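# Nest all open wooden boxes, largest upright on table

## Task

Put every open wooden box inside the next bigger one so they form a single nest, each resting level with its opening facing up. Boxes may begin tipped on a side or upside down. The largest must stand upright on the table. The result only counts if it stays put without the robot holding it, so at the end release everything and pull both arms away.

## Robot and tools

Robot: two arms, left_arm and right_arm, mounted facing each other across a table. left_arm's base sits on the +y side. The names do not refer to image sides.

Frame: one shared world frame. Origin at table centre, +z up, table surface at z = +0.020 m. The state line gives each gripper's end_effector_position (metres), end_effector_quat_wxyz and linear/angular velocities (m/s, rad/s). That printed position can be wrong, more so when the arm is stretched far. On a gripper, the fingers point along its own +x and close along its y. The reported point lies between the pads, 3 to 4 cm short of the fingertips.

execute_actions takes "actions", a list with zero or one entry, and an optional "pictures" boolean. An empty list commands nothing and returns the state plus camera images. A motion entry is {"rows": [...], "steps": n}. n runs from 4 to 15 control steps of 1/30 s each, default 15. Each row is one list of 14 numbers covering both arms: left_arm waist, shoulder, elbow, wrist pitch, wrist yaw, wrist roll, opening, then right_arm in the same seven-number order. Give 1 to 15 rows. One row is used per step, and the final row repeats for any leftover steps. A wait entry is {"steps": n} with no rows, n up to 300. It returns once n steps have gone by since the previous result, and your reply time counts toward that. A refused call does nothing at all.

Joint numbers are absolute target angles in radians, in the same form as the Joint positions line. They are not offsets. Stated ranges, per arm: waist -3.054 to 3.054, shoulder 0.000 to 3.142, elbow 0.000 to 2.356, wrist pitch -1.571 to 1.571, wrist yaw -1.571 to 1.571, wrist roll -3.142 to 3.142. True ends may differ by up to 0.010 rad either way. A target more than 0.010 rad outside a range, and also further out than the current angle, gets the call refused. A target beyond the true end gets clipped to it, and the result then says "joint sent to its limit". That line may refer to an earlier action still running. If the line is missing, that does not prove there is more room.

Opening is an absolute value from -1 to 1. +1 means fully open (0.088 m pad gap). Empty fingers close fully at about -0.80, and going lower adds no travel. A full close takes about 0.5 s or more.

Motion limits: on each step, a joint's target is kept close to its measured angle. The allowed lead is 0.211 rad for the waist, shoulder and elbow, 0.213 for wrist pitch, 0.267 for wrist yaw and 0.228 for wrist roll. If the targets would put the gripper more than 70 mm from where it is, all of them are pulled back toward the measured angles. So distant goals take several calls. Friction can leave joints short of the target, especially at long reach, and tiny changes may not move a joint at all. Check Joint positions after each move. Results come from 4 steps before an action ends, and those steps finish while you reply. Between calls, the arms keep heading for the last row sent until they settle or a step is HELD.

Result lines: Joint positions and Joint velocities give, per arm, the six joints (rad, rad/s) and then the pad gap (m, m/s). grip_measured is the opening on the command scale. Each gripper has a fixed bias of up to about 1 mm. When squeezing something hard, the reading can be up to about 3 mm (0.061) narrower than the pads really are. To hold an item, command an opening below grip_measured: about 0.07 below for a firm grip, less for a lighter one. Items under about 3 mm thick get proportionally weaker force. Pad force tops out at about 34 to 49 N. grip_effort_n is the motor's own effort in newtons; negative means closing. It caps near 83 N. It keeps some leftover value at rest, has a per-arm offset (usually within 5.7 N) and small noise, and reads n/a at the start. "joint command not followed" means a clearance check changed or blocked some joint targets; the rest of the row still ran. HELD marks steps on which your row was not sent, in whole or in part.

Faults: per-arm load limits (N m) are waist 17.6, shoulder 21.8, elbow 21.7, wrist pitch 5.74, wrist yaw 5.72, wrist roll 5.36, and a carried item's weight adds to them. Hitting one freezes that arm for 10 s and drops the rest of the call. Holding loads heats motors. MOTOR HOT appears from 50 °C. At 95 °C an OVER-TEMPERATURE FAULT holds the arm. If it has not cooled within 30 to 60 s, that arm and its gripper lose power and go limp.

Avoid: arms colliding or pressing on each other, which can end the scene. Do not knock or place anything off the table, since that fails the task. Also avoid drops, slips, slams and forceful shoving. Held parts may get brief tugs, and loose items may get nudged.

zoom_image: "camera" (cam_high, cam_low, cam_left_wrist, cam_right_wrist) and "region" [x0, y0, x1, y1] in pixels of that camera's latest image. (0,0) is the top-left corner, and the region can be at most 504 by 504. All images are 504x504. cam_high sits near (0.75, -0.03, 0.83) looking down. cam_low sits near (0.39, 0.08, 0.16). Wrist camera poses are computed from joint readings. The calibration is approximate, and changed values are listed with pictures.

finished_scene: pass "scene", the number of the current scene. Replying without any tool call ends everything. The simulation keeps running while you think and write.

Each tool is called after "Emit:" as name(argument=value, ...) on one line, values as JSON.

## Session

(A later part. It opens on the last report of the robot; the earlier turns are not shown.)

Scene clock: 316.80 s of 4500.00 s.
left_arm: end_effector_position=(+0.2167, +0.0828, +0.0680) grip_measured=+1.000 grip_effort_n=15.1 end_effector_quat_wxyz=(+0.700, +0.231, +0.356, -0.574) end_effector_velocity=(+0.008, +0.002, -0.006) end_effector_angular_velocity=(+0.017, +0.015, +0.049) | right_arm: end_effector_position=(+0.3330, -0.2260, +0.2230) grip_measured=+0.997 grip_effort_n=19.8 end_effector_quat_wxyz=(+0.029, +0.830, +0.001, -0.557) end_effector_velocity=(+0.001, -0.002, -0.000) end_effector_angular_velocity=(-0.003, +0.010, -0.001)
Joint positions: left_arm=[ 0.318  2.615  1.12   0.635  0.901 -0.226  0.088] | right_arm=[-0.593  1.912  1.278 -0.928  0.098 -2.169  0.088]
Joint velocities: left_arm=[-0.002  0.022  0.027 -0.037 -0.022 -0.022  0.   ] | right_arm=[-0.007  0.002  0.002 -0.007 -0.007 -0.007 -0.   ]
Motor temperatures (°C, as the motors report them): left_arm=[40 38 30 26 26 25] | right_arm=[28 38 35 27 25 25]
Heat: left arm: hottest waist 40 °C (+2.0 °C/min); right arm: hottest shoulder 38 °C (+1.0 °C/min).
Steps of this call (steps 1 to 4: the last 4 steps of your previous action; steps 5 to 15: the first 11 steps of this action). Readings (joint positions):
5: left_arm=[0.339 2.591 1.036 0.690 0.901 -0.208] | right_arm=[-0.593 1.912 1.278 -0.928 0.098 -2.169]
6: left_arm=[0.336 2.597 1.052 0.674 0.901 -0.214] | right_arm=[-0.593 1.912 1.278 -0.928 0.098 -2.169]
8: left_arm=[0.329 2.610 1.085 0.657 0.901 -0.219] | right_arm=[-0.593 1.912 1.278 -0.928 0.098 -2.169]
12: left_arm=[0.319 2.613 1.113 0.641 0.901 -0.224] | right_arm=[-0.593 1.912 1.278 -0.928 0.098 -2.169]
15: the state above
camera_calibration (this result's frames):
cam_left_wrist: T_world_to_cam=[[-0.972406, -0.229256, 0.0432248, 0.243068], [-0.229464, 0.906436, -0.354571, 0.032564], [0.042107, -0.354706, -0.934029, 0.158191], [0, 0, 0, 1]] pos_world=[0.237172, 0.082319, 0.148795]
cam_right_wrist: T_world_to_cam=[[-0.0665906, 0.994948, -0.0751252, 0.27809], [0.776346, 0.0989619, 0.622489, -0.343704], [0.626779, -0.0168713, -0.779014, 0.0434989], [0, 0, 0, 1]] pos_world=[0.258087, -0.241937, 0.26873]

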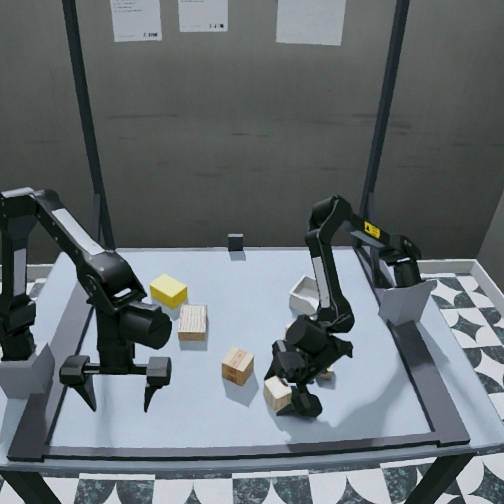

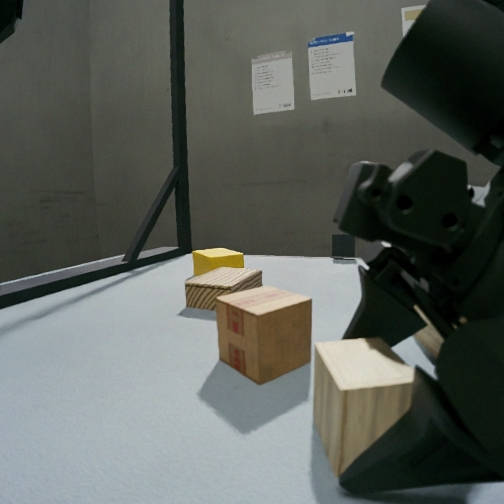

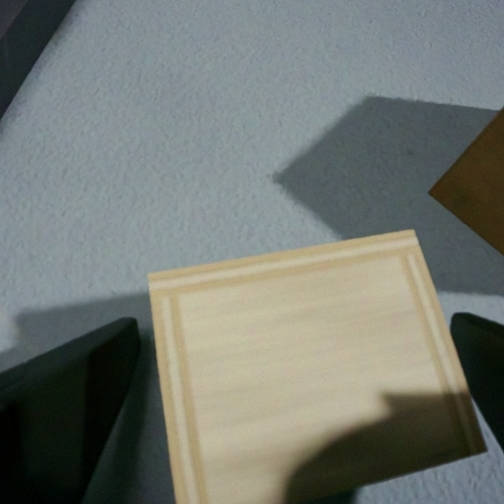

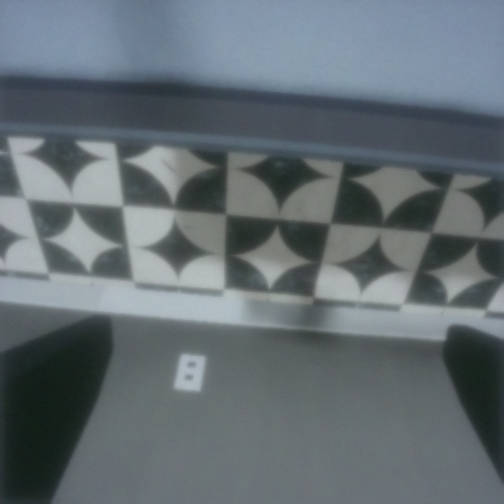

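Close, lift.

Emit:
execute_actions(actions=[{"rows":[[0.318,2.63,1.13,0.63,0.9,-0.23,0.7,-0.593,1.912,1.278,-0.928,0.098,-2.169,1],[0.318,2.63,1.13,0.63,0.9,-0.23,0.6,-0.593,1.912,1.278,-0.928,0.098,-2.169,1],[0.318,2.63,1.13,0.63,0.9,-0.23,0.5,-0.593,1.912,1.278,-0.928,0.098,-2.169,1],[0.318,2.63,1.13,0.63,0.9,-0.23,0.4,-0.593,1.912,1.278,-0.928,0.098,-2.169,1],[0.318,2.63,1.13,0.63,0.9,-0.23,0.3,-0.593,1.912,1.278,-0.928,0.098,-2.169,1],[0.318,2.63,1.13,0.63,0.9,-0.23,0.15,-0.593,1.912,1.278,-0.928,0.098,-2.169,1]],"steps":15}])

Emit:
execute_actions(actions=[{"rows":[[0.318,2.63,1.13,0.63,0.9,-0.23,0.15,-0.593,1.912,1.278,-0.928,0.098,-2.169,1]],"steps":8}])

Emit:
execute_actions(actions=[{"rows":[[0.42,2.46,1.13,0.45,0.9,-0.13,0.15,-0.593,1.912,1.278,-0.928,0.098,-2.169,1]],"steps":15}], pictures=true)

Scene clock: 317.50 s of 4500.00 s.
left_arm: end_effector_position=(+0.2181, +0.0826, +0.0680) grip_measured=+0.285 grip_effort_n=-83.5 end_effector_quat_wxyz=(+0.701, +0.230, +0.356, -0.573) end_effector_velocity=(-0.003, +0.000, -0.003) end_effector_angular_velocity=(+0.012, +0.031, +0.017) | right_arm: end_effector_position=(+0.3330, -0.2260, +0.2230) grip_measured=+0.997 grip_effort_n=18.4 end_effector_quat_wxyz=(+0.029, +0.830, +0.001, -0.557) end_effector_velocity=(-0.004, +0.002, -0.000) end_effector_angular_velocity=(+0.005, +0.020, +0.012)
Joint positions: left_arm=[ 0.32   2.619  1.125  0.631  0.901 -0.227  0.053] | right_arm=[-0.593  1.912  1.278 -0.928  0.098 -2.169  0.088]
Joint velocities: left_arm=[-0.007 -0.002  0.002 -0.022  0.007 -0.022 -0.   ] | right_arm=[ 0.002 -0.002  0.002 -0.007 -0.022 -0.007 -0.   ]
Motor temperatures (°C, as the motors report them): left_arm=[40 38 30 26 26 25] | right_arm=[28 38 35 27 25 25]
Heat: left arm: hottest waist 40 °C (+2.0 °C/min); right arm: hottest shoulder 38 °C (+1.0 °C/min).
Steps of this call (steps 1 to 4: the last 4 steps of your previous action; steps 5 to 10: the robot went on to your last target; steps 11 to 21: the first 11 steps of this action). Readings (joint positions):
11: left_arm=[0.318 2.619 1.123 0.632 0.901 -0.227] | right_arm=[-0.593 1.912 1.278 -0.928 0.098 -2.169]
12: left_arm=[0.318 2.619 1.123 0.632 0.901 -0.227] | right_arm=[-0.593 1.912 1.278 -0.928 0.098 -2.169]
14: left_arm=[0.318 2.619 1.123 0.631 0.901 -0.227] | right_arm=[-0.593 1.912 1.278 -0.928 0.098 -2.169]
18: left_arm=[0.318 2.619 1.123 0.631 0.901 -0.227] | right_arm=[-0.593 1.912 1.278 -0.928 0.098 -2.169]
21: the state above

Scene clock: 317.77 s of 4500.00 s.
left_arm: end_effector_position=(+0.2180, +0.0825, +0.0679) grip_measured=+0.285 grip_effort_n=-83.5 end_effector_quat_wxyz=(+0.701, +0.230, +0.356, -0.573) end_effector_velocity=(-0.002, -0.001, -0.001) end_effector_angular_velocity=(+0.005, +0.002, +0.006) | right_arm: end_effector_position=(+0.3330, -0.2260, +0.2230) grip_measured=+0.997 grip_effort_n=19.3 end_effector_quat_wxyz=(+0.029, +0.830, +0.001, -0.557) end_effector_velocity=(-0.002, -0.003, -0.002) end_effector_angular_velocity=(-0.008, +0.013, +0.003)
Joint positions: left_arm=[ 0.319  2.619  1.125  0.631  0.901 -0.227  0.053] | right_arm=[-0.593  1.912  1.278 -0.928  0.098 -2.169  0.088]
Joint velocities: left_arm=[-0.007 -0.007 -0.002 -0.007 -0.007 -0.007  0.   ] | right_arm=[-0.002 -0.002 -0.007 -0.007 -0.007 -0.007 -0.   ]
Motor temperatures (°C, as the motors report them): left_arm=[40 38 30 26 26 25] | right_arm=[28 38 35 27 25 25]
Heat: left arm: hottest waist 40 °C (+2.0 °C/min); right arm: hottest shoulder 38 °C (+1.0 °C/min).
Steps of this call (steps 1 to 4: the last 4 steps of your previous action; steps 5 to 8: the first 4 steps of this action). Readings (joint positions):
5: left_arm=[0.319 2.619 1.125 0.631 0.901 -0.227] | right_arm=[-0.593 1.912 1.278 -0.928 0.098 -2.169]
6: left_arm=[0.319 2.619 1.125 0.631 0.901 -0.227] | right_arm=[-0.593 1.912 1.278 -0.928 0.098 -2.169]
8: the state above

Scene clock: 318.27 s of 4500.00 s.
left_arm: end_effector_position=(+0.2261, +0.0794, +0.1336) grip_measured=+0.285 grip_effort_n=-83.5 end_effector_quat_wxyz=(+0.723, +0.232, +0.321, -0.566) end_effector_velocity=(-0.007, +0.014, -0.020) end_effector_angular_velocity=(+0.085, +0.060, +0.051) | right_arm: end_effector_position=(+0.3330, -0.2260, +0.2230) grip_measured=+0.997 grip_effort_n=19.3 end_effector_quat_wxyz=(+0.029, +0.830, +0.001, -0.557) end_effector_velocity=(+0.000, -0.003, +0.000) end_effector_angular_velocity=(-0.006, -0.003, -0.012)
Joint positions: left_arm=[ 0.418  2.473  1.13   0.463  0.901 -0.138  0.053] | right_arm=[-0.593  1.912  1.278 -0.928  0.098 -2.169  0.088]
Joint velocities: left_arm=[-0.017 -0.007 -0.007 -0.139 -0.007  0.037 -0.   ] | right_arm=[-0.002 -0.002 -0.002 -0.007  0.007  0.007 -0.   ]
Motor temperatures (°C, as the motors report them): left_arm=[40 38 30 26 26 25] | right_arm=[28 38 35 27 25 25]
Heat: left arm: hottest waist 40 °C (+2.0 °C/min); right arm: hottest shoulder 38 °C (+1.0 °C/min).
Steps of this call (steps 1 to 4: the last 4 steps of your previous action; steps 5 to 15: the first 11 steps of this action). Readings (joint positions):
5: left_arm=[0.322 2.609 1.126 0.614 0.901 -0.216] | right_arm=[-0.593 1.912 1.278 -0.928 0.098 -2.169]
6: left_arm=[0.332 2.590 1.126 0.562 0.901 -0.198] | right_arm=[-0.593 1.912 1.278 -0.928 0.098 -2.169]
8: left_arm=[0.364 2.552 1.123 0.516 0.901 -0.172] | right_arm=[-0.593 1.912 1.278 -0.928 0.098 -2.169]
12: left_arm=[0.413 2.487 1.128 0.478 0.901 -0.146] | right_arm=[-0.593 1.912 1.278 -0.928 0.098 -2.169]
15: the state above
camera_calibration (this result's frames):
cam_left_wrist: T_world_to_cam=[[-0.968258, -0.249545, -0.0142896, 0.256903], [-0.222193, 0.885495, -0.408079, 0.0681876], [0.114488, -0.391951, -0.912835, 0.201649], [0, 0, 0, 1]] pos_world=[0.240813, 0.0827654, 0.215569]
cam_right_wrist: T_world_to_cam=[[-0.0665906, 0.994948, -0.0751252, 0.27809], [0.776346, 0.0989619, 0.622489, -0.343704], [0.626779, -0.0168713, -0.779014, 0.0434989], [0, 0, 0, 1]] pos_world=[0.258087, -0.241937, 0.26873]

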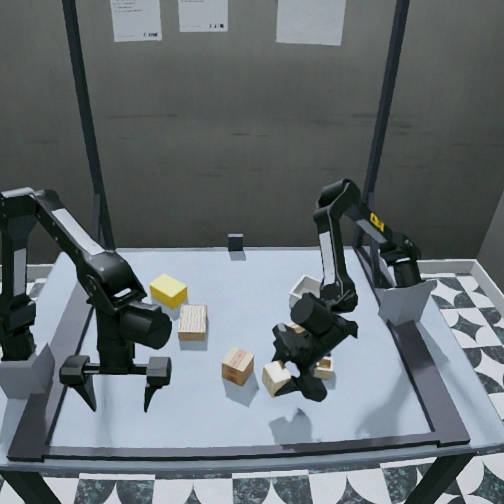

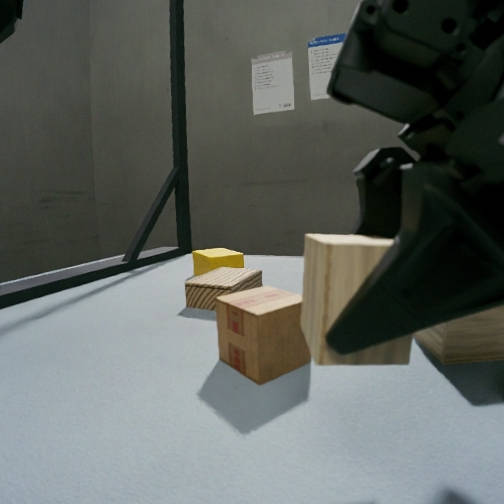

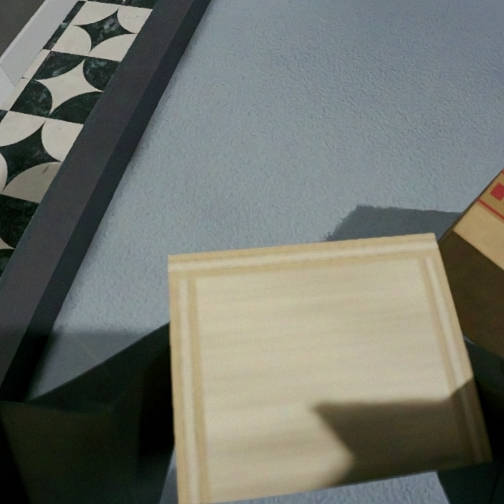

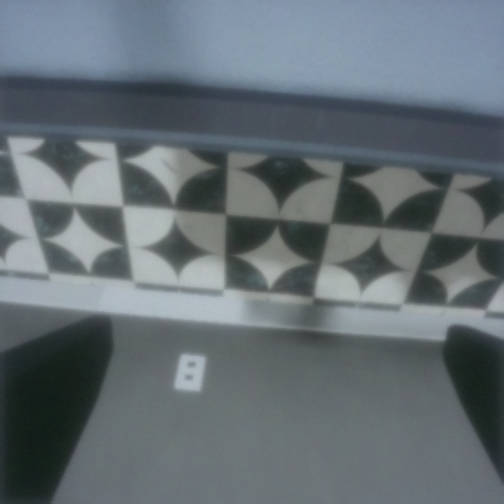

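Emit:
execute_actions(actions=[{"rows":[[0.45,2.41,1.13,0.40,0.9,3.02,0.15,-0.593,1.912,1.278,-0.928,0.098,-2.169,1]],"steps":15}])

Emit:
execute_actions(actions=[{"steps":62}], pictures=true)

Scene clock: 318.77 s of 4500.00 s.
left_arm: end_effector_position=(+0.2256, +0.0805, +0.1524) grip_measured=+0.285 grip_effort_n=-83.5 end_effector_quat_wxyz=(+0.650, +0.404, +0.167, -0.622) end_effector_velocity=(-0.003, +0.004, -0.005) end_effector_angular_velocity=(+0.268, -0.951, -1.034) | right_arm: end_effector_position=(+0.3330, -0.2260, +0.2230) grip_measured=+0.997 grip_effort_n=18.8 end_effector_quat_wxyz=(+0.029, +0.830, +0.001, -0.557) end_effector_velocity=(-0.006, -0.006, -0.002) end_effector_angular_velocity=(-0.016, +0.038, -0.014)
Joint positions: left_arm=[0.445 2.426 1.13  0.404 0.901 0.382 0.053] | right_arm=[-0.593  1.912  1.278 -0.928  0.098 -2.169  0.088]
Joint velocities: left_arm=[-0.002 -0.002 -0.002 -0.037  0.007  1.458  0.   ] | right_arm=[-0.002 -0.002 -0.002 -0.037 -0.022  0.007 -0.   ]
Motor temperatures (°C, as the motors report them): left_arm=[40 38 30 26 26 25] | right_arm=[28 38 35 27 25 25]
Heat: left arm: hottest waist 40 °C (+2.0 °C/min); right arm: hottest shoulder 38 °C (+1.0 °C/min).
Steps of this call (steps 1 to 4: the last 4 steps of your previous action; steps 5 to 15: the first 11 steps of this action). Readings (joint positions):
5: left_arm=[0.418 2.470 1.130 0.447 0.901 -0.109] | right_arm=[-0.593 1.912 1.278 -0.928 0.098 -2.169]
6: left_arm=[0.420 2.463 1.130 0.434 0.901 -0.055] | right_arm=[-0.593 1.912 1.278 -0.928 0.098 -2.169]
8: left_arm=[0.429 2.450 1.130 0.420 0.901 0.042] | right_arm=[-0.593 1.912 1.278 -0.928 0.098 -2.169]
12: left_arm=[0.443 2.429 1.130 0.409 0.901 0.236] | right_arm=[-0.593 1.912 1.278 -0.928 0.098 -2.169]
15: the state above

Scene clock: 320.83 s of 4500.00 s.
left_arm: end_effector_position=(+0.2255, +0.0808, +0.1521) grip_measured=+0.286 grip_effort_n=-83.5 end_effector_quat_wxyz=(-0.225, +0.731, -0.558, -0.321) end_effector_velocity=(-0.000, -0.001, +0.000) end_effector_angular_velocity=(+0.010, -0.054, -0.049) | right_arm: end_effector_position=(+0.3330, -0.2260, +0.2230) grip_measured=+0.997 grip_effort_n=19.3 end_effector_quat_wxyz=(+0.029, +0.830, +0.001, -0.557) end_effector_velocity=(+0.000, -0.003, +0.000) end_effector_angular_velocity=(-0.017, -0.002, +0.015)
Joint positions: left_arm=[0.445 2.425 1.13  0.4   0.901 3.009 0.053] | right_arm=[-0.593  1.912  1.278 -0.928  0.098 -2.169  0.088]
Joint velocities: left_arm=[-0.002 -0.002 -0.002  0.007 -0.007  0.066 -0.   ] | right_arm=[-0.002 -0.002 -0.002 -0.007  0.007 -0.022 -0.   ]
Motor temperatures (°C, as the motors report them): left_arm=[40 38 30 27 26 25] | right_arm=[28 38 35 27 25 25]
Heat: left arm: hottest waist 40 °C (+2.0 °C/min); right arm: hottest shoulder 38 °C (+1.0 °C/min).
Kept back: nothing.
Steps of this call (steps 1 to 4: the last 4 steps of your previous action; steps 5 to 62: the robot went on to your last target). Readings (joint positions):
1: left_arm=[0.445 2.426 1.130 0.403 0.901 0.431] | right_arm=[-0.593 1.912 1.278 -0.928 0.098 -2.169]
2: left_arm=[0.445 2.426 1.130 0.402 0.901 0.479] | right_arm=[-0.593 1.912 1.278 -0.928 0.098 -2.169]
4: left_arm=[0.445 2.426 1.130 0.402 0.901 0.576] | right_arm=[-0.593 1.912 1.278 -0.928 0.098 -2.169]
8: left_arm=[0.445 2.425 1.130 0.401 0.901 0.771] | right_arm=[-0.593 1.912 1.278 -0.928 0.098 -2.169]
62: the state above
camera_calibration (this result's frames):
cam_left_wrist: T_world_to_cam=[[0.971467, 0.23549, -0.0281999, -0.217505], [0.13103, -0.433787, 0.891437, -0.096321], [0.197692, -0.869697, -0.452266, 0.168963], [0, 0, 0, 1]] pos_world=[0.190517, 0.156384, 0.156147]
cam_right_wrist: T_world_to_cam=[[-0.0665906, 0.994948, -0.0751252, 0.27809], [0.776346, 0.0989619, 0.622489, -0.343704], [0.626779, -0.0168713, -0.779014, 0.0434989], [0, 0, 0, 1]] pos_world=[0.258087, -0.241937, 0.26873]

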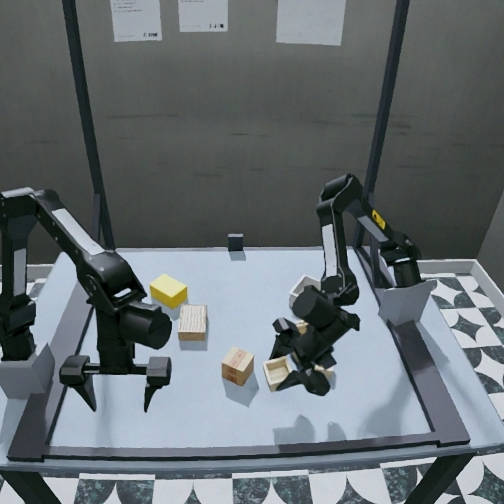

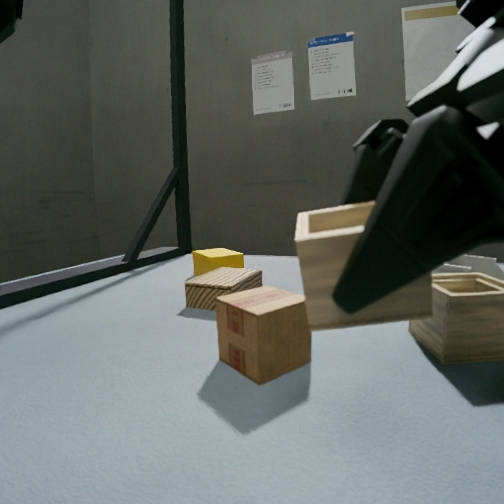

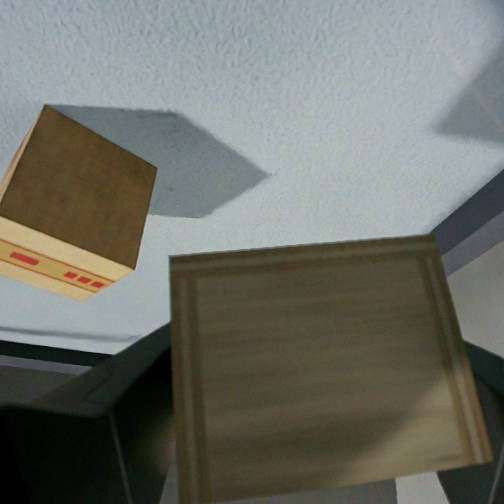

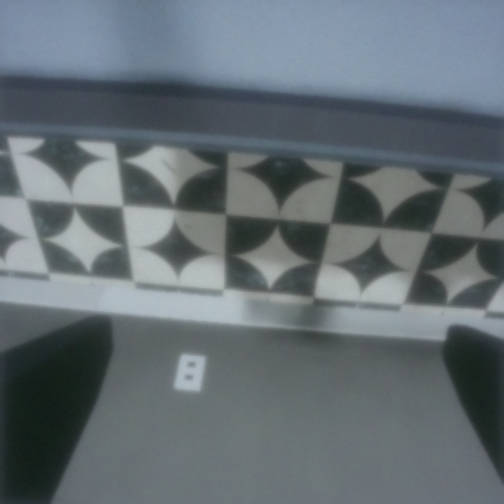

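Emit:
execute_actions(actions=[{"rows":[[0.345,2.60,1.13,0.60,0.9,2.92,0.15,-0.593,1.912,1.278,-0.928,0.098,-2.169,1]],"steps":15}])

Emit:
execute_actions(actions=[{"steps":8}], pictures=true)

Scene clock: 321.33 s of 4500.00 s.
left_arm: end_effector_position=(+0.2199, +0.0825, +0.0795) grip_measured=+0.286 grip_effort_n=-83.5 end_effector_quat_wxyz=(-0.228, +0.706, -0.568, -0.356) end_effector_velocity=(+0.009, -0.011, +0.022) end_effector_angular_velocity=(-0.094, -0.054, -0.021) | right_arm: end_effector_position=(+0.3330, -0.2260, +0.2230) grip_measured=+0.997 grip_effort_n=18.8 end_effector_quat_wxyz=(+0.029, +0.830, +0.001, -0.557) end_effector_velocity=(-0.001, -0.002, -0.000) end_effector_angular_velocity=(-0.010, +0.011, +0.017)
Joint positions: left_arm=[0.338 2.589 1.126 0.584 0.9   2.928 0.053] | right_arm=[-0.593  1.912  1.278 -0.928  0.098 -2.169  0.088]
Joint velocities: left_arm=[ 0.027 -0.002 -0.007  0.139 -0.007 -0.051 -0.   ] | right_arm=[-0.002 -0.002 -0.002 -0.007 -0.007 -0.022 -0.   ]
Motor temperatures (°C, as the motors report them): left_arm=[40 38 30 27 26 25] | right_arm=[28 38 35 27 25 25]
Heat: left arm: hottest waist 40 °C (+2.0 °C/min); right arm: hottest shoulder 38 °C (+0.0 °C/min).
Steps of this call (steps 1 to 4: the robot went on to your last target; steps 5 to 15: the first 11 steps of this action). Readings (joint positions):
5: left_arm=[0.443 2.437 1.129 0.421 0.901 3.005] | right_arm=[-0.593 1.912 1.278 -0.928 0.098 -2.169]
6: left_arm=[0.433 2.459 1.132 0.475 0.901 2.986] | right_arm=[-0.593 1.912 1.278 -0.928 0.098 -2.169]
8: left_arm=[0.399 2.507 1.141 0.527 0.900 2.960] | right_arm=[-0.593 1.912 1.278 -0.928 0.098 -2.169]
12: left_arm=[0.344 2.577 1.128 0.566 0.900 2.935] | right_arm=[-0.593 1.912 1.278 -0.928 0.098 -2.169]
15: the state above

Scene clock: 321.60 s of 4500.00 s.
left_arm: end_effector_position=(+0.2211, +0.0817, +0.0812) grip_measured=+0.286 grip_effort_n=-83.5 end_effector_quat_wxyz=(-0.227, +0.707, -0.569, -0.352) end_effector_velocity=(-0.001, -0.004, +0.004) end_effector_angular_velocity=(-0.013, -0.015, -0.008) | right_arm: end_effector_position=(+0.3330, -0.2260, +0.2230) grip_measured=+0.997 grip_effort_n=19.3 end_effector_quat_wxyz=(+0.029, +0.830, +0.001, -0.557) end_effector_velocity=(-0.003, +0.003, -0.001) end_effector_angular_velocity=(+0.013, +0.015, +0.015)
Joint positions: left_arm=[0.341 2.591 1.127 0.596 0.9   2.924 0.053] | right_arm=[-0.593  1.912  1.278 -0.928  0.098 -2.169  0.088]
Joint velocities: left_arm=[-0.002 -0.007 -0.002  0.022 -0.007 -0.007 -0.   ] | right_arm=[ 0.002 -0.002 -0.002  0.007 -0.022 -0.007  0.   ]
Motor temperatures (°C, as the motors report them): left_arm=[40 38 30 27 26 25] | right_arm=[28 38 35 27 25 25]
Heat: left arm: hottest waist 40 °C (+2.0 °C/min); right arm: hottest shoulder 38 °C (+0.0 °C/min).
Kept back: nothing.
Steps of this call (steps 1 to 4: the last 4 steps of your previous action; steps 5 to 8: the robot went on to your last target). Readings (joint positions):
1: left_arm=[0.339 2.589 1.126 0.589 0.900 2.927] | right_arm=[-0.593 1.912 1.278 -0.928 0.098 -2.169]
2: left_arm=[0.340 2.589 1.127 0.593 0.900 2.926] | right_arm=[-0.593 1.912 1.278 -0.928 0.098 -2.169]
4: left_arm=[0.341 2.589 1.127 0.595 0.900 2.925] | right_arm=[-0.593 1.912 1.278 -0.928 0.098 -2.169]
8: the state above
camera_calibration (this result's frames):
cam_left_wrist: T_world_to_cam=[[0.974637, 0.208332, -0.0817332, -0.209638], [0.173563, -0.473117, 0.863734, -0.0360656], [0.141274, -0.856013, -0.497277, 0.153516], [0, 0, 0, 1]] pos_world=[0.188893, 0.158023, 0.0903567]
cam_right_wrist: T_world_to_cam=[[-0.0665906, 0.994948, -0.0751252, 0.27809], [0.776346, 0.0989619, 0.622489, -0.343704], [0.626779, -0.0168713, -0.779014, 0.0434989], [0, 0, 0, 1]] pos_world=[0.258087, -0.241937, 0.26873]

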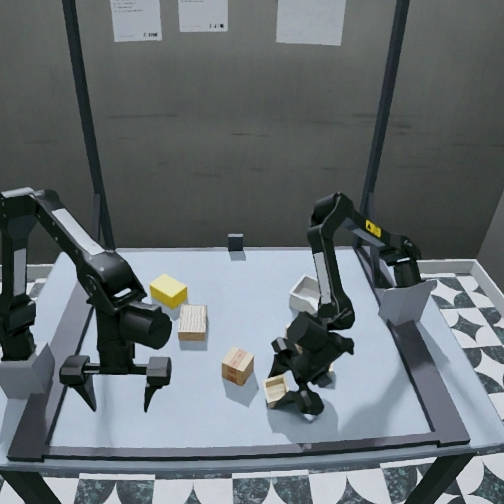

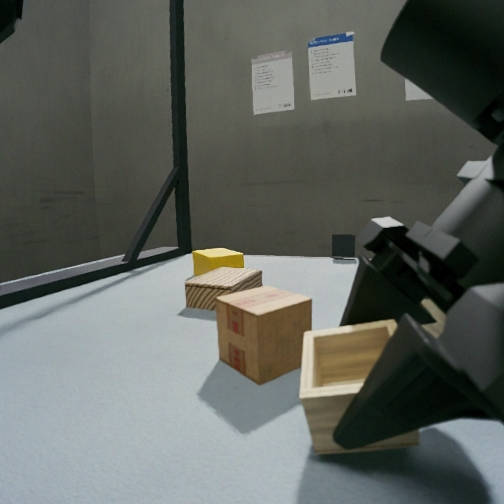

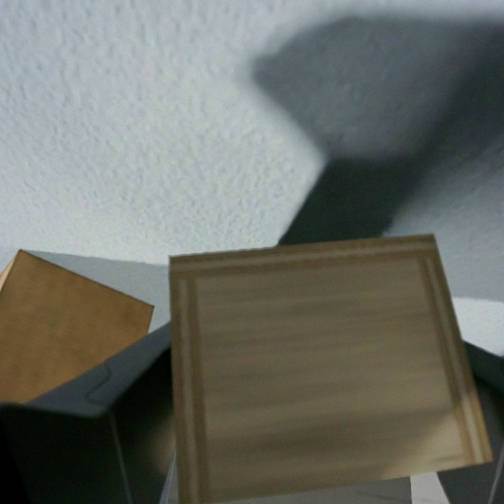

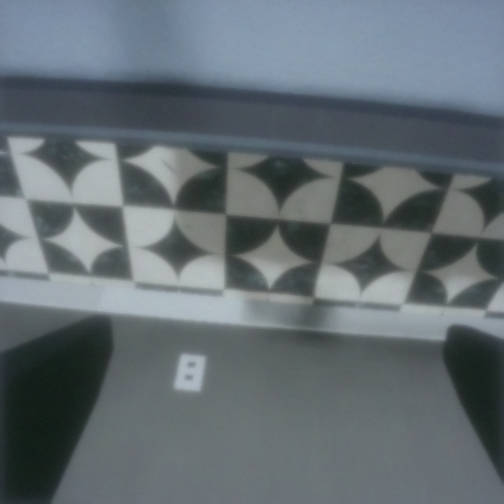

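Emit:
execute_actions(actions=[{"rows":[[0.341,2.591,1.127,0.596,0.9,2.924,0.3,-0.593,1.912,1.278,-0.928,0.098,-2.169,1],[0.341,2.591,1.127,0.596,0.9,2.924,0.4,-0.593,1.912,1.278,-0.928,0.098,-2.169,1],[0.341,2.591,1.127,0.596,0.9,2.924,0.5,-0.593,1.912,1.278,-0.928,0.098,-2.169,1],[0.341,2.591,1.127,0.596,0.9,2.924,0.7,-0.593,1.912,1.278,-0.928,0.098,-2.169,1],[0.341,2.591,1.127,0.596,0.9,2.924,1,-0.593,1.912,1.278,-0.928,0.098,-2.169,1]],"steps":15}])

Emit:
execute_actions(actions=[{"rows":[[0.49,2.35,1.127,0.32,0.9,2.9,1,-0.593,1.912,1.278,-0.928,0.098,-2.169,1]],"steps":15}])

Emit:
execute_actions(actions=[{"rows":[[0.52,2.5,1.75,-1.0,0.926,2.2,1,-0.593,1.912,1.278,-0.928,0.098,-2.169,1]],"steps":15}])

Emit:
execute_actions(actions=[{"rows":[[0.50,2.62,1.95,-1.25,0.926,0.75,1,-0.593,1.912,1.278,-0.928,0.098,-2.169,1]],"steps":15}])

Emit:
execute_actions(actions=[{"steps":40}], pictures=true)

Scene clock: 322.27 s of 4500.00 s.
left_arm: end_effector_position=(+0.2211, +0.0815, +0.0813) grip_measured=+0.901 grip_effort_n=15.6 end_effector_quat_wxyz=(-0.226, +0.708, -0.570, -0.352) end_effector_velocity=(+0.004, +0.003, -0.001) end_effector_angular_velocity=(+0.005, -0.006, +0.029) | right_arm: end_effector_position=(+0.3330, -0.2260, +0.2230) grip_measured=+0.997 grip_effort_n=19.3 end_effector_quat_wxyz=(+0.029, +0.830, +0.001, -0.557) end_effector_velocity=(+0.001, -0.003, -0.001) end_effector_angular_velocity=(-0.016, +0.000, +0.000)
Joint positions: left_arm=[0.341 2.591 1.127 0.597 0.9   2.923 0.083] | right_arm=[-0.593  1.912  1.278 -0.928  0.098 -2.169  0.088]
Joint velocities: left_arm=[ 0.002  0.002 -0.002 -0.007 -0.022 -0.007  0.041] | right_arm=[-0.002  0.002 -0.002 -0.007  0.007 -0.007 -0.   ]
Motor temperatures (°C, as the motors report them): left_arm=[40 38 30 27 26 25] | right_arm=[28 38 35 27 25 25]
Heat: left arm: hottest waist 40 °C (+2.0 °C/min); right arm: hottest shoulder 38 °C (+0.0 °C/min).
Steps of this call (steps 1 to 9: the robot went on to your last target; steps 10 to 20: the first 11 steps of this action). Readings (joint positions):
10: left_arm=[0.341 2.591 1.127 0.598 0.900 2.923] | right_arm=[-0.593 1.912 1.278 -0.928 0.098 -2.169]
11: left_arm=[0.341 2.591 1.127 0.598 0.900 2.923] | right_arm=[-0.593 1.912 1.278 -0.928 0.098 -2.169]
13: left_arm=[0.341 2.591 1.127 0.598 0.900 2.923] | right_arm=[-0.593 1.912 1.278 -0.928 0.098 -2.169]
17: left_arm=[0.341 2.591 1.127 0.598 0.900 2.923] | right_arm=[-0.593 1.912 1.278 -0.928 0.098 -2.169]
20: the state above

Scene clock: 322.77 s of 4500.00 s.
left_arm: end_effector_position=(+0.2271, +0.0827, +0.1812) grip_measured=+1.000 grip_effort_n=15.6 end_effector_quat_wxyz=(-0.175, +0.755, -0.534, -0.338) end_effector_velocity=(-0.016, +0.005, +0.043) end_effector_angular_velocity=(+0.001, +0.050, +0.100) | right_arm: end_effector_position=(+0.3330, -0.2260, +0.2230) grip_measured=+0.997 grip_effort_n=19.3 end_effector_quat_wxyz=(+0.029, +0.830, +0.001, -0.557) end_effector_velocity=(-0.001, +0.002, -0.002) end_effector_angular_velocity=(+0.005, +0.018, +0.022)
Joint positions: left_arm=[0.488 2.366 1.13  0.35  0.9   2.905 0.088] | right_arm=[-0.593  1.912  1.278 -0.928  0.098 -2.169  0.088]
Joint velocities: left_arm=[ 0.046 -0.154 -0.002 -0.227 -0.007 -0.022  0.   ] | right_arm=[-0.002  0.002 -0.002  0.007 -0.022 -0.022 -0.   ]
Motor temperatures (°C, as the motors report them): left_arm=[40 38 30 27 26 25] | right_arm=[28 38 35 27 25 25]
Heat: left arm: hottest waist 40 °C (+2.0 °C/min); right arm: hottest shoulder 38 °C (+0.0 °C/min).
Steps of this call (steps 1 to 4: the last 4 steps of your previous action; steps 5 to 15: the first 11 steps of this action). Readings (joint positions):
5: left_arm=[0.344 2.581 1.127 0.580 0.900 2.923] | right_arm=[-0.593 1.912 1.278 -0.928 0.098 -2.169]
6: left_arm=[0.354 2.563 1.125 0.535 0.900 2.920] | right_arm=[-0.593 1.912 1.278 -0.928 0.098 -2.169]
8: left_arm=[0.391 2.515 1.121 0.468 0.900 2.915] | right_arm=[-0.593 1.912 1.278 -0.928 0.098 -2.169]
12: left_arm=[0.468 2.403 1.125 0.378 0.900 2.907] | right_arm=[-0.593 1.912 1.278 -0.928 0.098 -2.169]
15: the state above

Scene clock: 323.27 s of 4500.00 s.
left_arm: end_effector_position=(+0.2600, +0.0470, +0.2174) grip_measured=+1.000 grip_effort_n=15.6 end_effector_quat_wxyz=(+0.057, +0.766, -0.364, -0.527) end_effector_velocity=(-0.029, -0.200, +0.256) end_effector_angular_velocity=(-0.254, +0.907, +1.105) | right_arm: end_effector_position=(+0.3330, -0.2260, +0.2230) grip_measured=+0.997 grip_effort_n=19.3 end_effector_quat_wxyz=(+0.029, +0.830, +0.001, -0.557) end_effector_velocity=(-0.002, +0.002, -0.001) end_effector_angular_velocity=(+0.015, +0.015, +0.010)
Joint positions: left_arm=[ 0.516  2.488  1.574 -0.164  0.919  2.386  0.088] | right_arm=[-0.593  1.912  1.278 -0.928  0.098 -2.169  0.088]
Joint velocities: left_arm=[-0.002  0.002  1.302 -1.311  0.007 -1.443  0.   ] | right_arm=[-0.002 -0.002 -0.002  0.007 -0.022 -0.007 -0.   ]
Motor temperatures (°C, as the motors report them): left_arm=[40 38 30 27 26 25] | right_arm=[28 38 35 27 25 25]
Heat: left arm: hottest waist 40 °C (+2.0 °C/min); right arm: hottest shoulder 38 °C (+0.0 °C/min).
Steps of this call (steps 1 to 4: the last 4 steps of your previous action; steps 5 to 15: the first 11 steps of this action). Readings (joint positions):
5: left_arm=[0.488 2.372 1.145 0.299 0.903 2.879] | right_arm=[-0.593 1.912 1.278 -0.928 0.098 -2.169]
6: left_arm=[0.490 2.392 1.187 0.247 0.914 2.822] | right_arm=[-0.593 1.912 1.278 -0.928 0.098 -2.169]
8: left_arm=[0.497 2.437 1.280 0.159 0.914 2.726] | right_arm=[-0.593 1.912 1.278 -0.928 0.098 -2.169]
12: left_arm=[0.513 2.482 1.445 -0.028 0.916 2.532] | right_arm=[-0.593 1.912 1.278 -0.928 0.098 -2.169]
15: the state above

Scene clock: 323.77 s of 4500.00 s.
left_arm: end_effector_position=(+0.2374, +0.0533, +0.2107) grip_measured=+1.000 grip_effort_n=15.1 end_effector_quat_wxyz=(+0.321, +0.646, +0.018, -0.692) end_effector_velocity=(-0.122, +0.126, -0.063) end_effector_angular_velocity=(+0.509, +1.464, +2.054) | right_arm: end_effector_position=(+0.3330, -0.2260, +0.2230) grip_measured=+0.997 grip_effort_n=18.8 end_effector_quat_wxyz=(+0.029, +0.830, +0.001, -0.557) end_effector_velocity=(+0.000, -0.003, +0.000) end_effector_angular_velocity=(-0.012, -0.002, +0.001)
Joint positions: left_arm=[ 0.498  2.603  1.926 -0.843  0.928  1.74   0.088] | right_arm=[-0.593  1.912  1.278 -0.928  0.098 -2.169  0.088]
Joint velocities: left_arm=[-0.012  0.037  0.12  -1.341 -0.007 -1.458  0.   ] | right_arm=[-0.002 -0.002 -0.002 -0.007  0.007 -0.007 -0.   ]
Motor temperatures (°C, as the motors report them): left_arm=[40 38 30 27 26 25] | right_arm=[28 38 35 27 25 25]
Heat: left arm: hottest waist 40 °C (+2.0 °C/min); right arm: hottest shoulder 38 °C (+0.0 °C/min).
Steps of this call (steps 1 to 4: the last 4 steps of your previous action; steps 5 to 15: the first 11 steps of this action). Readings (joint positions):
5: left_arm=[0.516 2.494 1.730 -0.391 0.925 2.231] | right_arm=[-0.593 1.912 1.278 -0.928 0.098 -2.169]
6: left_arm=[0.514 2.514 1.775 -0.437 0.928 2.177] | right_arm=[-0.593 1.912 1.278 -0.928 0.098 -2.169]
8: left_arm=[0.510 2.556 1.851 -0.522 0.928 2.081] | right_arm=[-0.593 1.912 1.278 -0.928 0.098 -2.169]
12: left_arm=[0.501 2.595 1.908 -0.707 0.928 1.886] | right_arm=[-0.593 1.912 1.278 -0.928 0.098 -2.169]
15: the state above

Scene clock: 325.10 s of 4500.00 s.
left_arm: end_effector_position=(+0.1927, +0.0921, +0.1996) grip_measured=+1.000 grip_effort_n=14.7 end_effector_quat_wxyz=(+0.565, +0.340, +0.515, -0.547) end_effector_velocity=(-0.001, +0.001, +0.002) end_effector_angular_velocity=(+0.010, +0.007, +0.039) | right_arm: end_effector_position=(+0.3330, -0.2260, +0.2230) grip_measured=+0.997 grip_effort_n=19.8 end_effector_quat_wxyz=(+0.029, +0.830, +0.001, -0.557) end_effector_velocity=(-0.002, -0.003, -0.002) end_effector_angular_velocity=(-0.003, +0.012, -0.011)
Joint positions: left_arm=[ 0.498  2.608  1.942 -1.248  0.928  0.753  0.088] | right_arm=[-0.593  1.912  1.278 -0.928  0.098 -2.169  0.088]
Joint velocities: left_arm=[ 0.002 -0.007 -0.002 -0.007 -0.007 -0.037  0.   ] | right_arm=[-0.002 -0.002 -0.007 -0.007 -0.007  0.007 -0.   ]
Motor temperatures (°C, as the motors report them): left_arm=[40 38 31 27 26 25] | right_arm=[28 38 35 27 25 25]
Heat: left arm: hottest waist 40 °C (+2.0 °C/min); right arm: hottest shoulder 38 °C (+0.0 °C/min).
Kept back: nothing.
Steps of this call (steps 1 to 4: the last 4 steps of your previous action; steps 5 to 40: the robot went on to your last target). Readings (joint positions):
1: left_arm=[0.498 2.605 1.929 -0.889 0.928 1.692] | right_arm=[-0.593 1.912 1.278 -0.928 0.098 -2.169]
2: left_arm=[0.498 2.605 1.933 -0.935 0.928 1.643] | right_arm=[-0.593 1.912 1.278 -0.928 0.098 -2.169]
4: left_arm=[0.498 2.605 1.937 -1.026 0.928 1.545] | right_arm=[-0.593 1.912 1.278 -0.928 0.098 -2.169]
8: left_arm=[0.498 2.606 1.939 -1.172 0.928 1.351] | right_arm=[-0.593 1.912 1.278 -0.928 0.098 -2.169]
40: the state above
camera_calibration (this result's frames):
cam_left_wrist: T_world_to_cam=[[-0.978465, -0.1473, 0.144596, 0.189545], [-0.135749, 0.986934, 0.086793, -0.0482506], [-0.155491, 0.0652952, -0.985677, 0.295157], [0, 0, 0, 1]] pos_world=[0.224808, 0.0562679, 0.267709]
cam_right_wrist: T_world_to_cam=[[-0.0665906, 0.994948, -0.0751252, 0.27809], [0.776346, 0.0989619, 0.622489, -0.343704], [0.626779, -0.0168713, -0.779014, 0.0434989], [0, 0, 0, 1]] pos_world=[0.258087, -0.241937, 0.26873]

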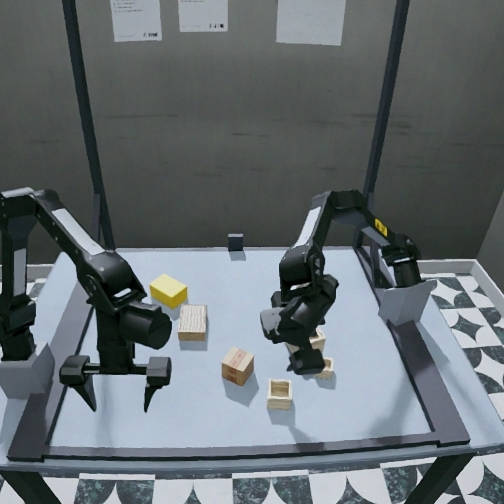

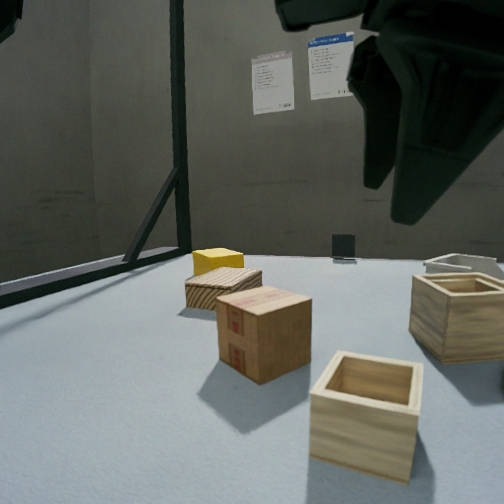

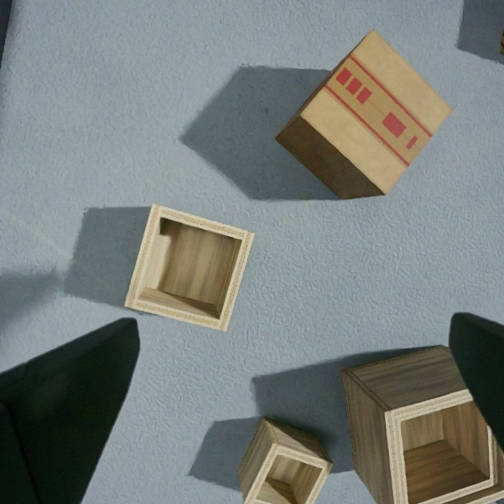

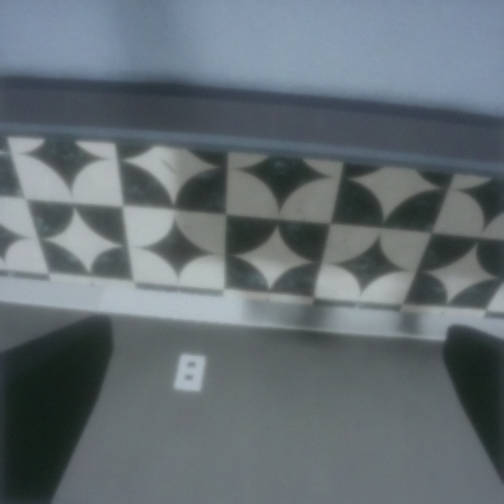

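Emit:
execute_actions(actions=[{"rows":[[0.405,2.925,2.085,-1.07,0.926,0.94,-0.75,-0.593,1.912,1.278,-0.928,0.098,-2.169,1]],"steps":15}])

Emit:
execute_actions(actions=[{"steps":10}], pictures=true)

Scene clock: 325.83 s of 4500.00 s.
left_arm: end_effector_position=(+0.2365, +0.0945, +0.0932) grip_measured=-0.192 grip_effort_n=-18.4 end_effector_quat_wxyz=(+0.494, +0.411, +0.481, -0.596) end_effector_velocity=(+0.055, +0.084, -0.167) end_effector_angular_velocity=(+0.167, +0.112, -0.013) | right_arm: end_effector_position=(+0.3330, -0.2260, +0.2230) grip_measured=+0.997 grip_effort_n=19.3 end_effector_quat_wxyz=(+0.029, +0.830, +0.001, -0.557) end_effector_velocity=(-0.001, -0.006, -0.002) end_effector_angular_velocity=(-0.022, +0.008, -0.017)
Joint positions: left_arm=[ 0.4    2.896  2.06  -1.088  0.926  0.921  0.03 ] | right_arm=[-0.593  1.912  1.278 -0.928  0.098 -2.169  0.088]
Joint velocities: left_arm=[-0.066  0.403  0.002  0.168 -0.037  0.11  -0.175] | right_arm=[-0.002  0.002 -0.002 -0.022  0.007  0.007 -0.   ]
Motor temperatures (°C, as the motors report them): left_arm=[40 38 31 27 26 25] | right_arm=[28 38 35 27 25 25]
Heat: left arm: hottest waist 40 °C (+2.0 °C/min); right arm: hottest shoulder 38 °C (+0.0 °C/min).
Steps of this call (steps 1 to 11: the robot went on to your last target; steps 12 to 22: the first 11 steps of this action). Readings (joint positions):
12: left_arm=[0.497 2.621 1.951 -1.247 0.927 0.767] | right_arm=[-0.593 1.912 1.278 -0.928 0.098 -2.169]
13: left_arm=[0.490 2.646 1.978 -1.209 0.927 0.801] | right_arm=[-0.593 1.912 1.278 -0.928 0.098 -2.169]
15: left_arm=[0.468 2.706 2.029 -1.148 0.927 0.849] | right_arm=[-0.593 1.912 1.278 -0.928 0.098 -2.169]
19: left_arm=[0.418 2.831 2.058 -1.103 0.927 0.902] | right_arm=[-0.593 1.912 1.278 -0.928 0.098 -2.169]
22: the state above

Scene clock: 326.17 s of 4500.00 s.
left_arm: end_effector_position=(+0.2425, +0.0929, +0.0902) grip_measured=-0.721 grip_effort_n=-83.5 end_effector_quat_wxyz=(+0.492, +0.419, +0.469, -0.602) end_effector_velocity=(-0.001, -0.000, +0.000) end_effector_angular_velocity=(+0.010, -0.001, +0.007) | right_arm: end_effector_position=(+0.3330, -0.2260, +0.2230) grip_measured=+0.997 grip_effort_n=19.8 end_effector_quat_wxyz=(+0.029, +0.830, +0.001, -0.557) end_effector_velocity=(-0.002, -0.001, +0.001) end_effector_angular_velocity=(+0.008, +0.020, +0.003)
Joint positions: left_arm=[ 0.4    2.915  2.079 -1.072  0.926  0.937  0.004] | right_arm=[-0.593  1.912  1.278 -0.928  0.098 -2.169  0.088]
Joint velocities: left_arm=[-0.002 -0.002  0.002 -0.007 -0.007 -0.007 -0.   ] | right_arm=[-0.007 -0.007 -0.002 -0.007 -0.022 -0.007 -0.   ]
Motor temperatures (°C, as the motors report them): left_arm=[40 38 31 26 26 25] | right_arm=[28 38 35 27 25 25]
Heat: left arm: hottest waist 40 °C (+2.0 °C/min); right arm: hottest shoulder 38 °C (+0.0 °C/min).
Kept back: nothing.
Steps of this call (steps 1 to 4: the last 4 steps of your previous action; steps 5 to 10: the robot went on to your last target). Readings (joint positions):
1: left_arm=[0.399 2.907 2.060 -1.084 0.926 0.925] | right_arm=[-0.593 1.912 1.278 -0.928 0.098 -2.169]
2: left_arm=[0.399 2.913 2.060 -1.083 0.926 0.928] | right_arm=[-0.593 1.912 1.278 -0.928 0.098 -2.169]
4: left_arm=[0.400 2.915 2.065 -1.078 0.925 0.932] | right_arm=[-0.593 1.912 1.278 -0.928 0.098 -2.169]
8: left_arm=[0.400 2.915 2.079 -1.072 0.926 0.937] | right_arm=[-0.593 1.912 1.278 -0.928 0.098 -2.169]
10: the state above
camera_calibration (this result's frames):
cam_left_wrist: T_world_to_cam=[[-0.987994, 0.0993278, 0.118327, 0.235915], [0.113304, 0.986538, 0.117919, -0.0959963], [-0.105021, 0.12991, -0.985948, 0.176804], [0, 0, 0, 1]] pos_world=[0.262527, 0.0483025, 0.157724]
cam_right_wrist: T_world_to_cam=[[-0.0665906, 0.994948, -0.0751252, 0.27809], [0.776346, 0.0989619, 0.622489, -0.343704], [0.626779, -0.0168713, -0.779014, 0.0434989], [0, 0, 0, 1]] pos_world=[0.258087, -0.241937, 0.26873]

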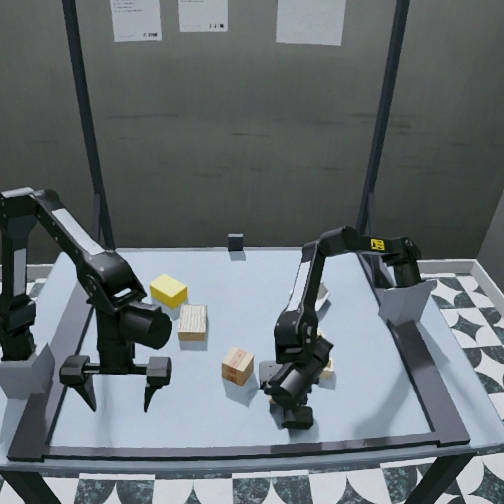

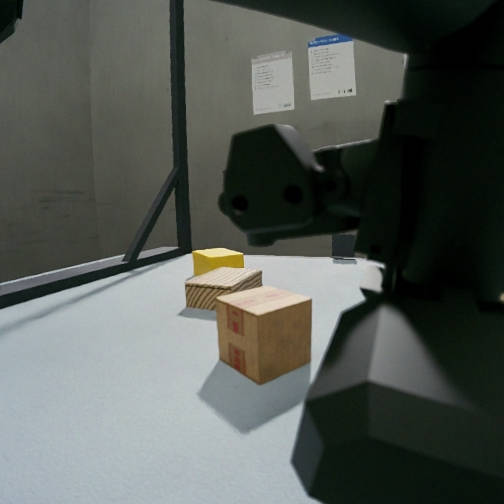

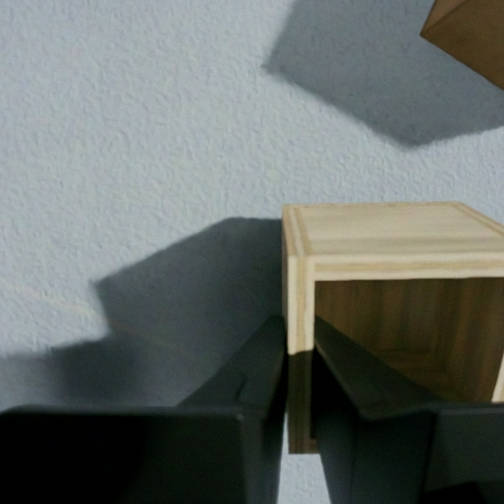

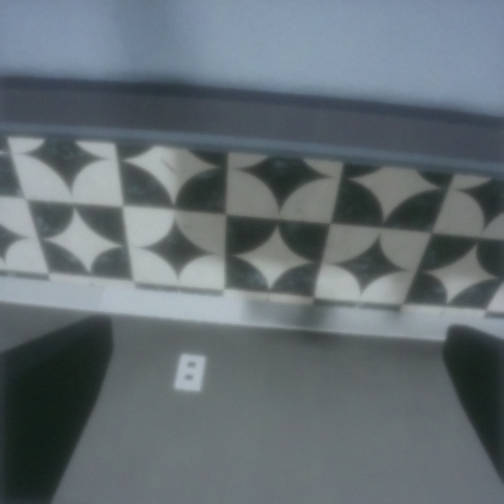

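Emit:
execute_actions(actions=[{"rows":[[0.4,2.915,2.079,-1.072,0.926,0.937,-0.45,-0.593,1.912,1.278,-0.928,0.098,-2.169,1],[0.4,2.915,2.079,-1.072,0.926,0.937,-0.45,-0.593,1.912,1.278,-0.928,0.098,-2.169,1],[0.4,2.915,2.079,-1.072,0.926,0.937,-0.45,-0.593,1.912,1.278,-0.928,0.098,-2.169,1],[0.4,2.915,2.079,-1.072,0.926,0.937,-0.45,-0.593,1.912,1.278,-0.928,0.098,-2.169,1],[0.4,2.915,2.079,-1.072,0.926,0.937,-0.45,-0.593,1.912,1.278,-0.928,0.098,-2.169,1],[0.445,2.85,2.069,-1.127,0.926,0.98,-0.45,-0.593,1.912,1.278,-0.928,0.098,-2.169,1]],"steps":15}])

Emit:
execute_actions(actions=[{"rows":[[0.418,2.78,2.01,-1.14,0.926,0.955,-0.8,-0.593,1.912,1.278,-0.928,0.098,-2.169,1]],"steps":15}], pictures=true)

Scene clock: 326.83 s of 4500.00 s.
left_arm: end_effector_position=(+0.2416, +0.0961, +0.1072) grip_measured=-0.470 grip_effort_n=15.6 end_effector_quat_wxyz=(+0.496, +0.415, +0.466, -0.604) end_effector_velocity=(+0.019, -0.004, +0.125) end_effector_angular_velocity=(-0.157, -0.132, +0.018) | right_arm: end_effector_position=(+0.3330, -0.2260, +0.2230) grip_measured=+0.997 grip_effort_n=19.3 end_effector_quat_wxyz=(+0.029, +0.830, +0.001, -0.557) end_effector_velocity=(-0.002, -0.003, -0.002) end_effector_angular_velocity=(-0.014, +0.013, +0.016)
Joint positions: left_arm=[ 0.428  2.888  2.074 -1.113  0.926  0.968  0.016] | right_arm=[-0.593  1.912  1.278 -0.928  0.098 -2.169  0.088]
Joint velocities: left_arm=[ 0.188 -0.193 -0.002 -0.095 -0.022  0.066  0.007] | right_arm=[-0.002 -0.002 -0.007 -0.007 -0.007 -0.022 -0.   ]
Motor temperatures (°C, as the motors report them): left_arm=[40 38 31 26 26 25] | right_arm=[28 38 35 27 25 25]
Heat: left arm: hottest waist 40 °C (+2.0 °C/min); right arm: hottest shoulder 38 °C (+0.0 °C/min).
Steps of this call (steps 1 to 9: the robot went on to your last target; steps 10 to 20: the first 11 steps of this action). Readings (joint positions):
10: left_arm=[0.400 2.915 2.079 -1.072 0.926 0.937] | right_arm=[-0.593 1.912 1.278 -0.928 0.098 -2.169]
11: left_arm=[0.400 2.915 2.079 -1.072 0.926 0.937] | right_arm=[-0.593 1.912 1.278 -0.928 0.098 -2.169]
13: left_arm=[0.400 2.915 2.079 -1.072 0.926 0.937] | right_arm=[-0.593 1.912 1.278 -0.928 0.098 -2.169]
17: left_arm=[0.408 2.906 2.076 -1.100 0.926 0.956] | right_arm=[-0.593 1.912 1.278 -0.928 0.098 -2.169]
20: the state above

Scene clock: 327.33 s of 4500.00 s.
left_arm: end_effector_position=(+0.2185, +0.0865, +0.1254) grip_measured=-0.777 grip_effort_n=-18.8 end_effector_quat_wxyz=(+0.493, +0.419, +0.464, -0.605) end_effector_velocity=(-0.009, +0.002, +0.005) end_effector_angular_velocity=(+0.014, +0.005, +0.002) | right_arm: end_effector_position=(+0.3330, -0.2260, +0.2230) grip_measured=+0.997 grip_effort_n=19.3 end_effector_quat_wxyz=(+0.029, +0.830, +0.001, -0.557) end_effector_velocity=(-0.004, -0.007, -0.001) end_effector_angular_velocity=(-0.028, +0.026, -0.003)
Joint positions: left_arm=[ 0.414  2.797  2.021 -1.137  0.926  0.96   0.001] | right_arm=[-0.593  1.912  1.278 -0.928  0.098 -2.169  0.088]
Joint velocities: left_arm=[-0.002 -0.032 -0.027 -0.022 -0.007  0.007 -0.008] | right_arm=[-0.002 -0.002 -0.002 -0.037 -0.007 -0.007  0.   ]
Motor temperatures (°C, as the motors report them): left_arm=[40 38 31 26 26 25] | right_arm=[28 38 35 27 25 25]
Heat: left arm: hottest waist 40 °C (+2.0 °C/min); right arm: hottest shoulder 38 °C (+0.0 °C/min).
Steps of this call (steps 1 to 4: the last 4 steps of your previous action; steps 5 to 15: the first 11 steps of this action). Readings (joint positions):
5: left_arm=[0.444 2.860 2.069 -1.120 0.926 0.974] | right_arm=[-0.593 1.912 1.278 -0.928 0.098 -2.169]
6: left_arm=[0.442 2.849 2.056 -1.126 0.926 0.972] | right_arm=[-0.593 1.912 1.278 -0.928 0.098 -2.169]
8: left_arm=[0.434 2.830 2.036 -1.134 0.926 0.966] | right_arm=[-0.593 1.912 1.278 -0.928 0.098 -2.169]
12: left_arm=[0.417 2.805 2.024 -1.136 0.926 0.961] | right_arm=[-0.593 1.912 1.278 -0.928 0.098 -2.169]
15: the state above
camera_calibration (this result's frames):
cam_left_wrist: T_world_to_cam=[[-0.987588, 0.108194, 0.113857, 0.208445], [0.120741, 0.986596, 0.109776, -0.0917537], [-0.100454, 0.12216, -0.987414, 0.209636], [0, 0, 0, 1]] pos_world=[0.237995, 0.0423621, 0.193337]
cam_right_wrist: T_world_to_cam=[[-0.0665906, 0.994948, -0.0751252, 0.27809], [0.776346, 0.0989619, 0.622489, -0.343704], [0.626779, -0.0168713, -0.779014, 0.0434989], [0, 0, 0, 1]] pos_world=[0.258087, -0.241937, 0.26873]

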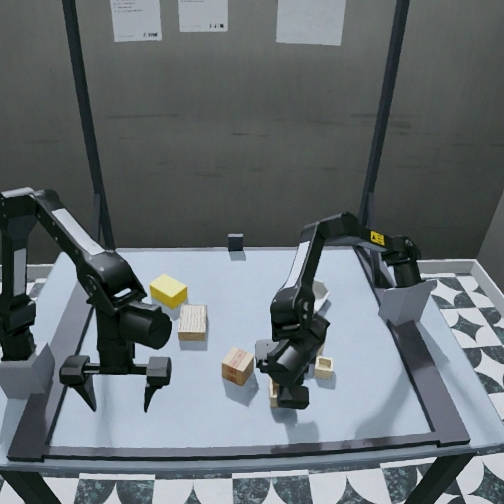

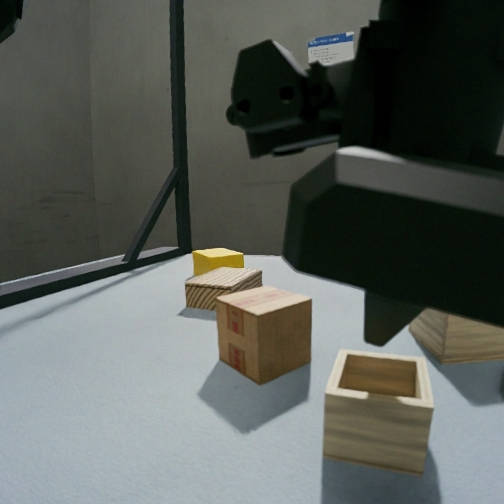

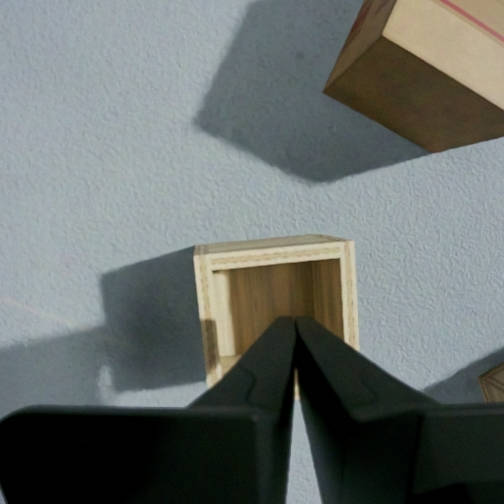

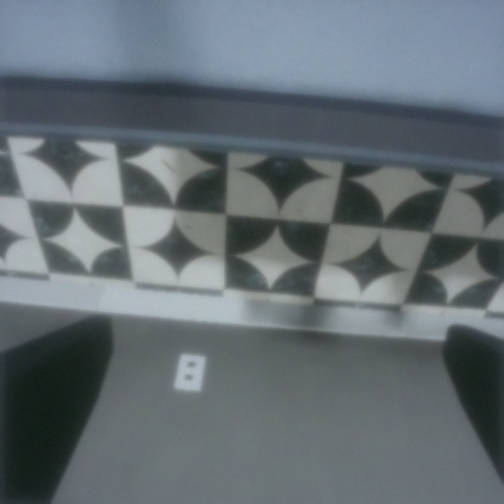

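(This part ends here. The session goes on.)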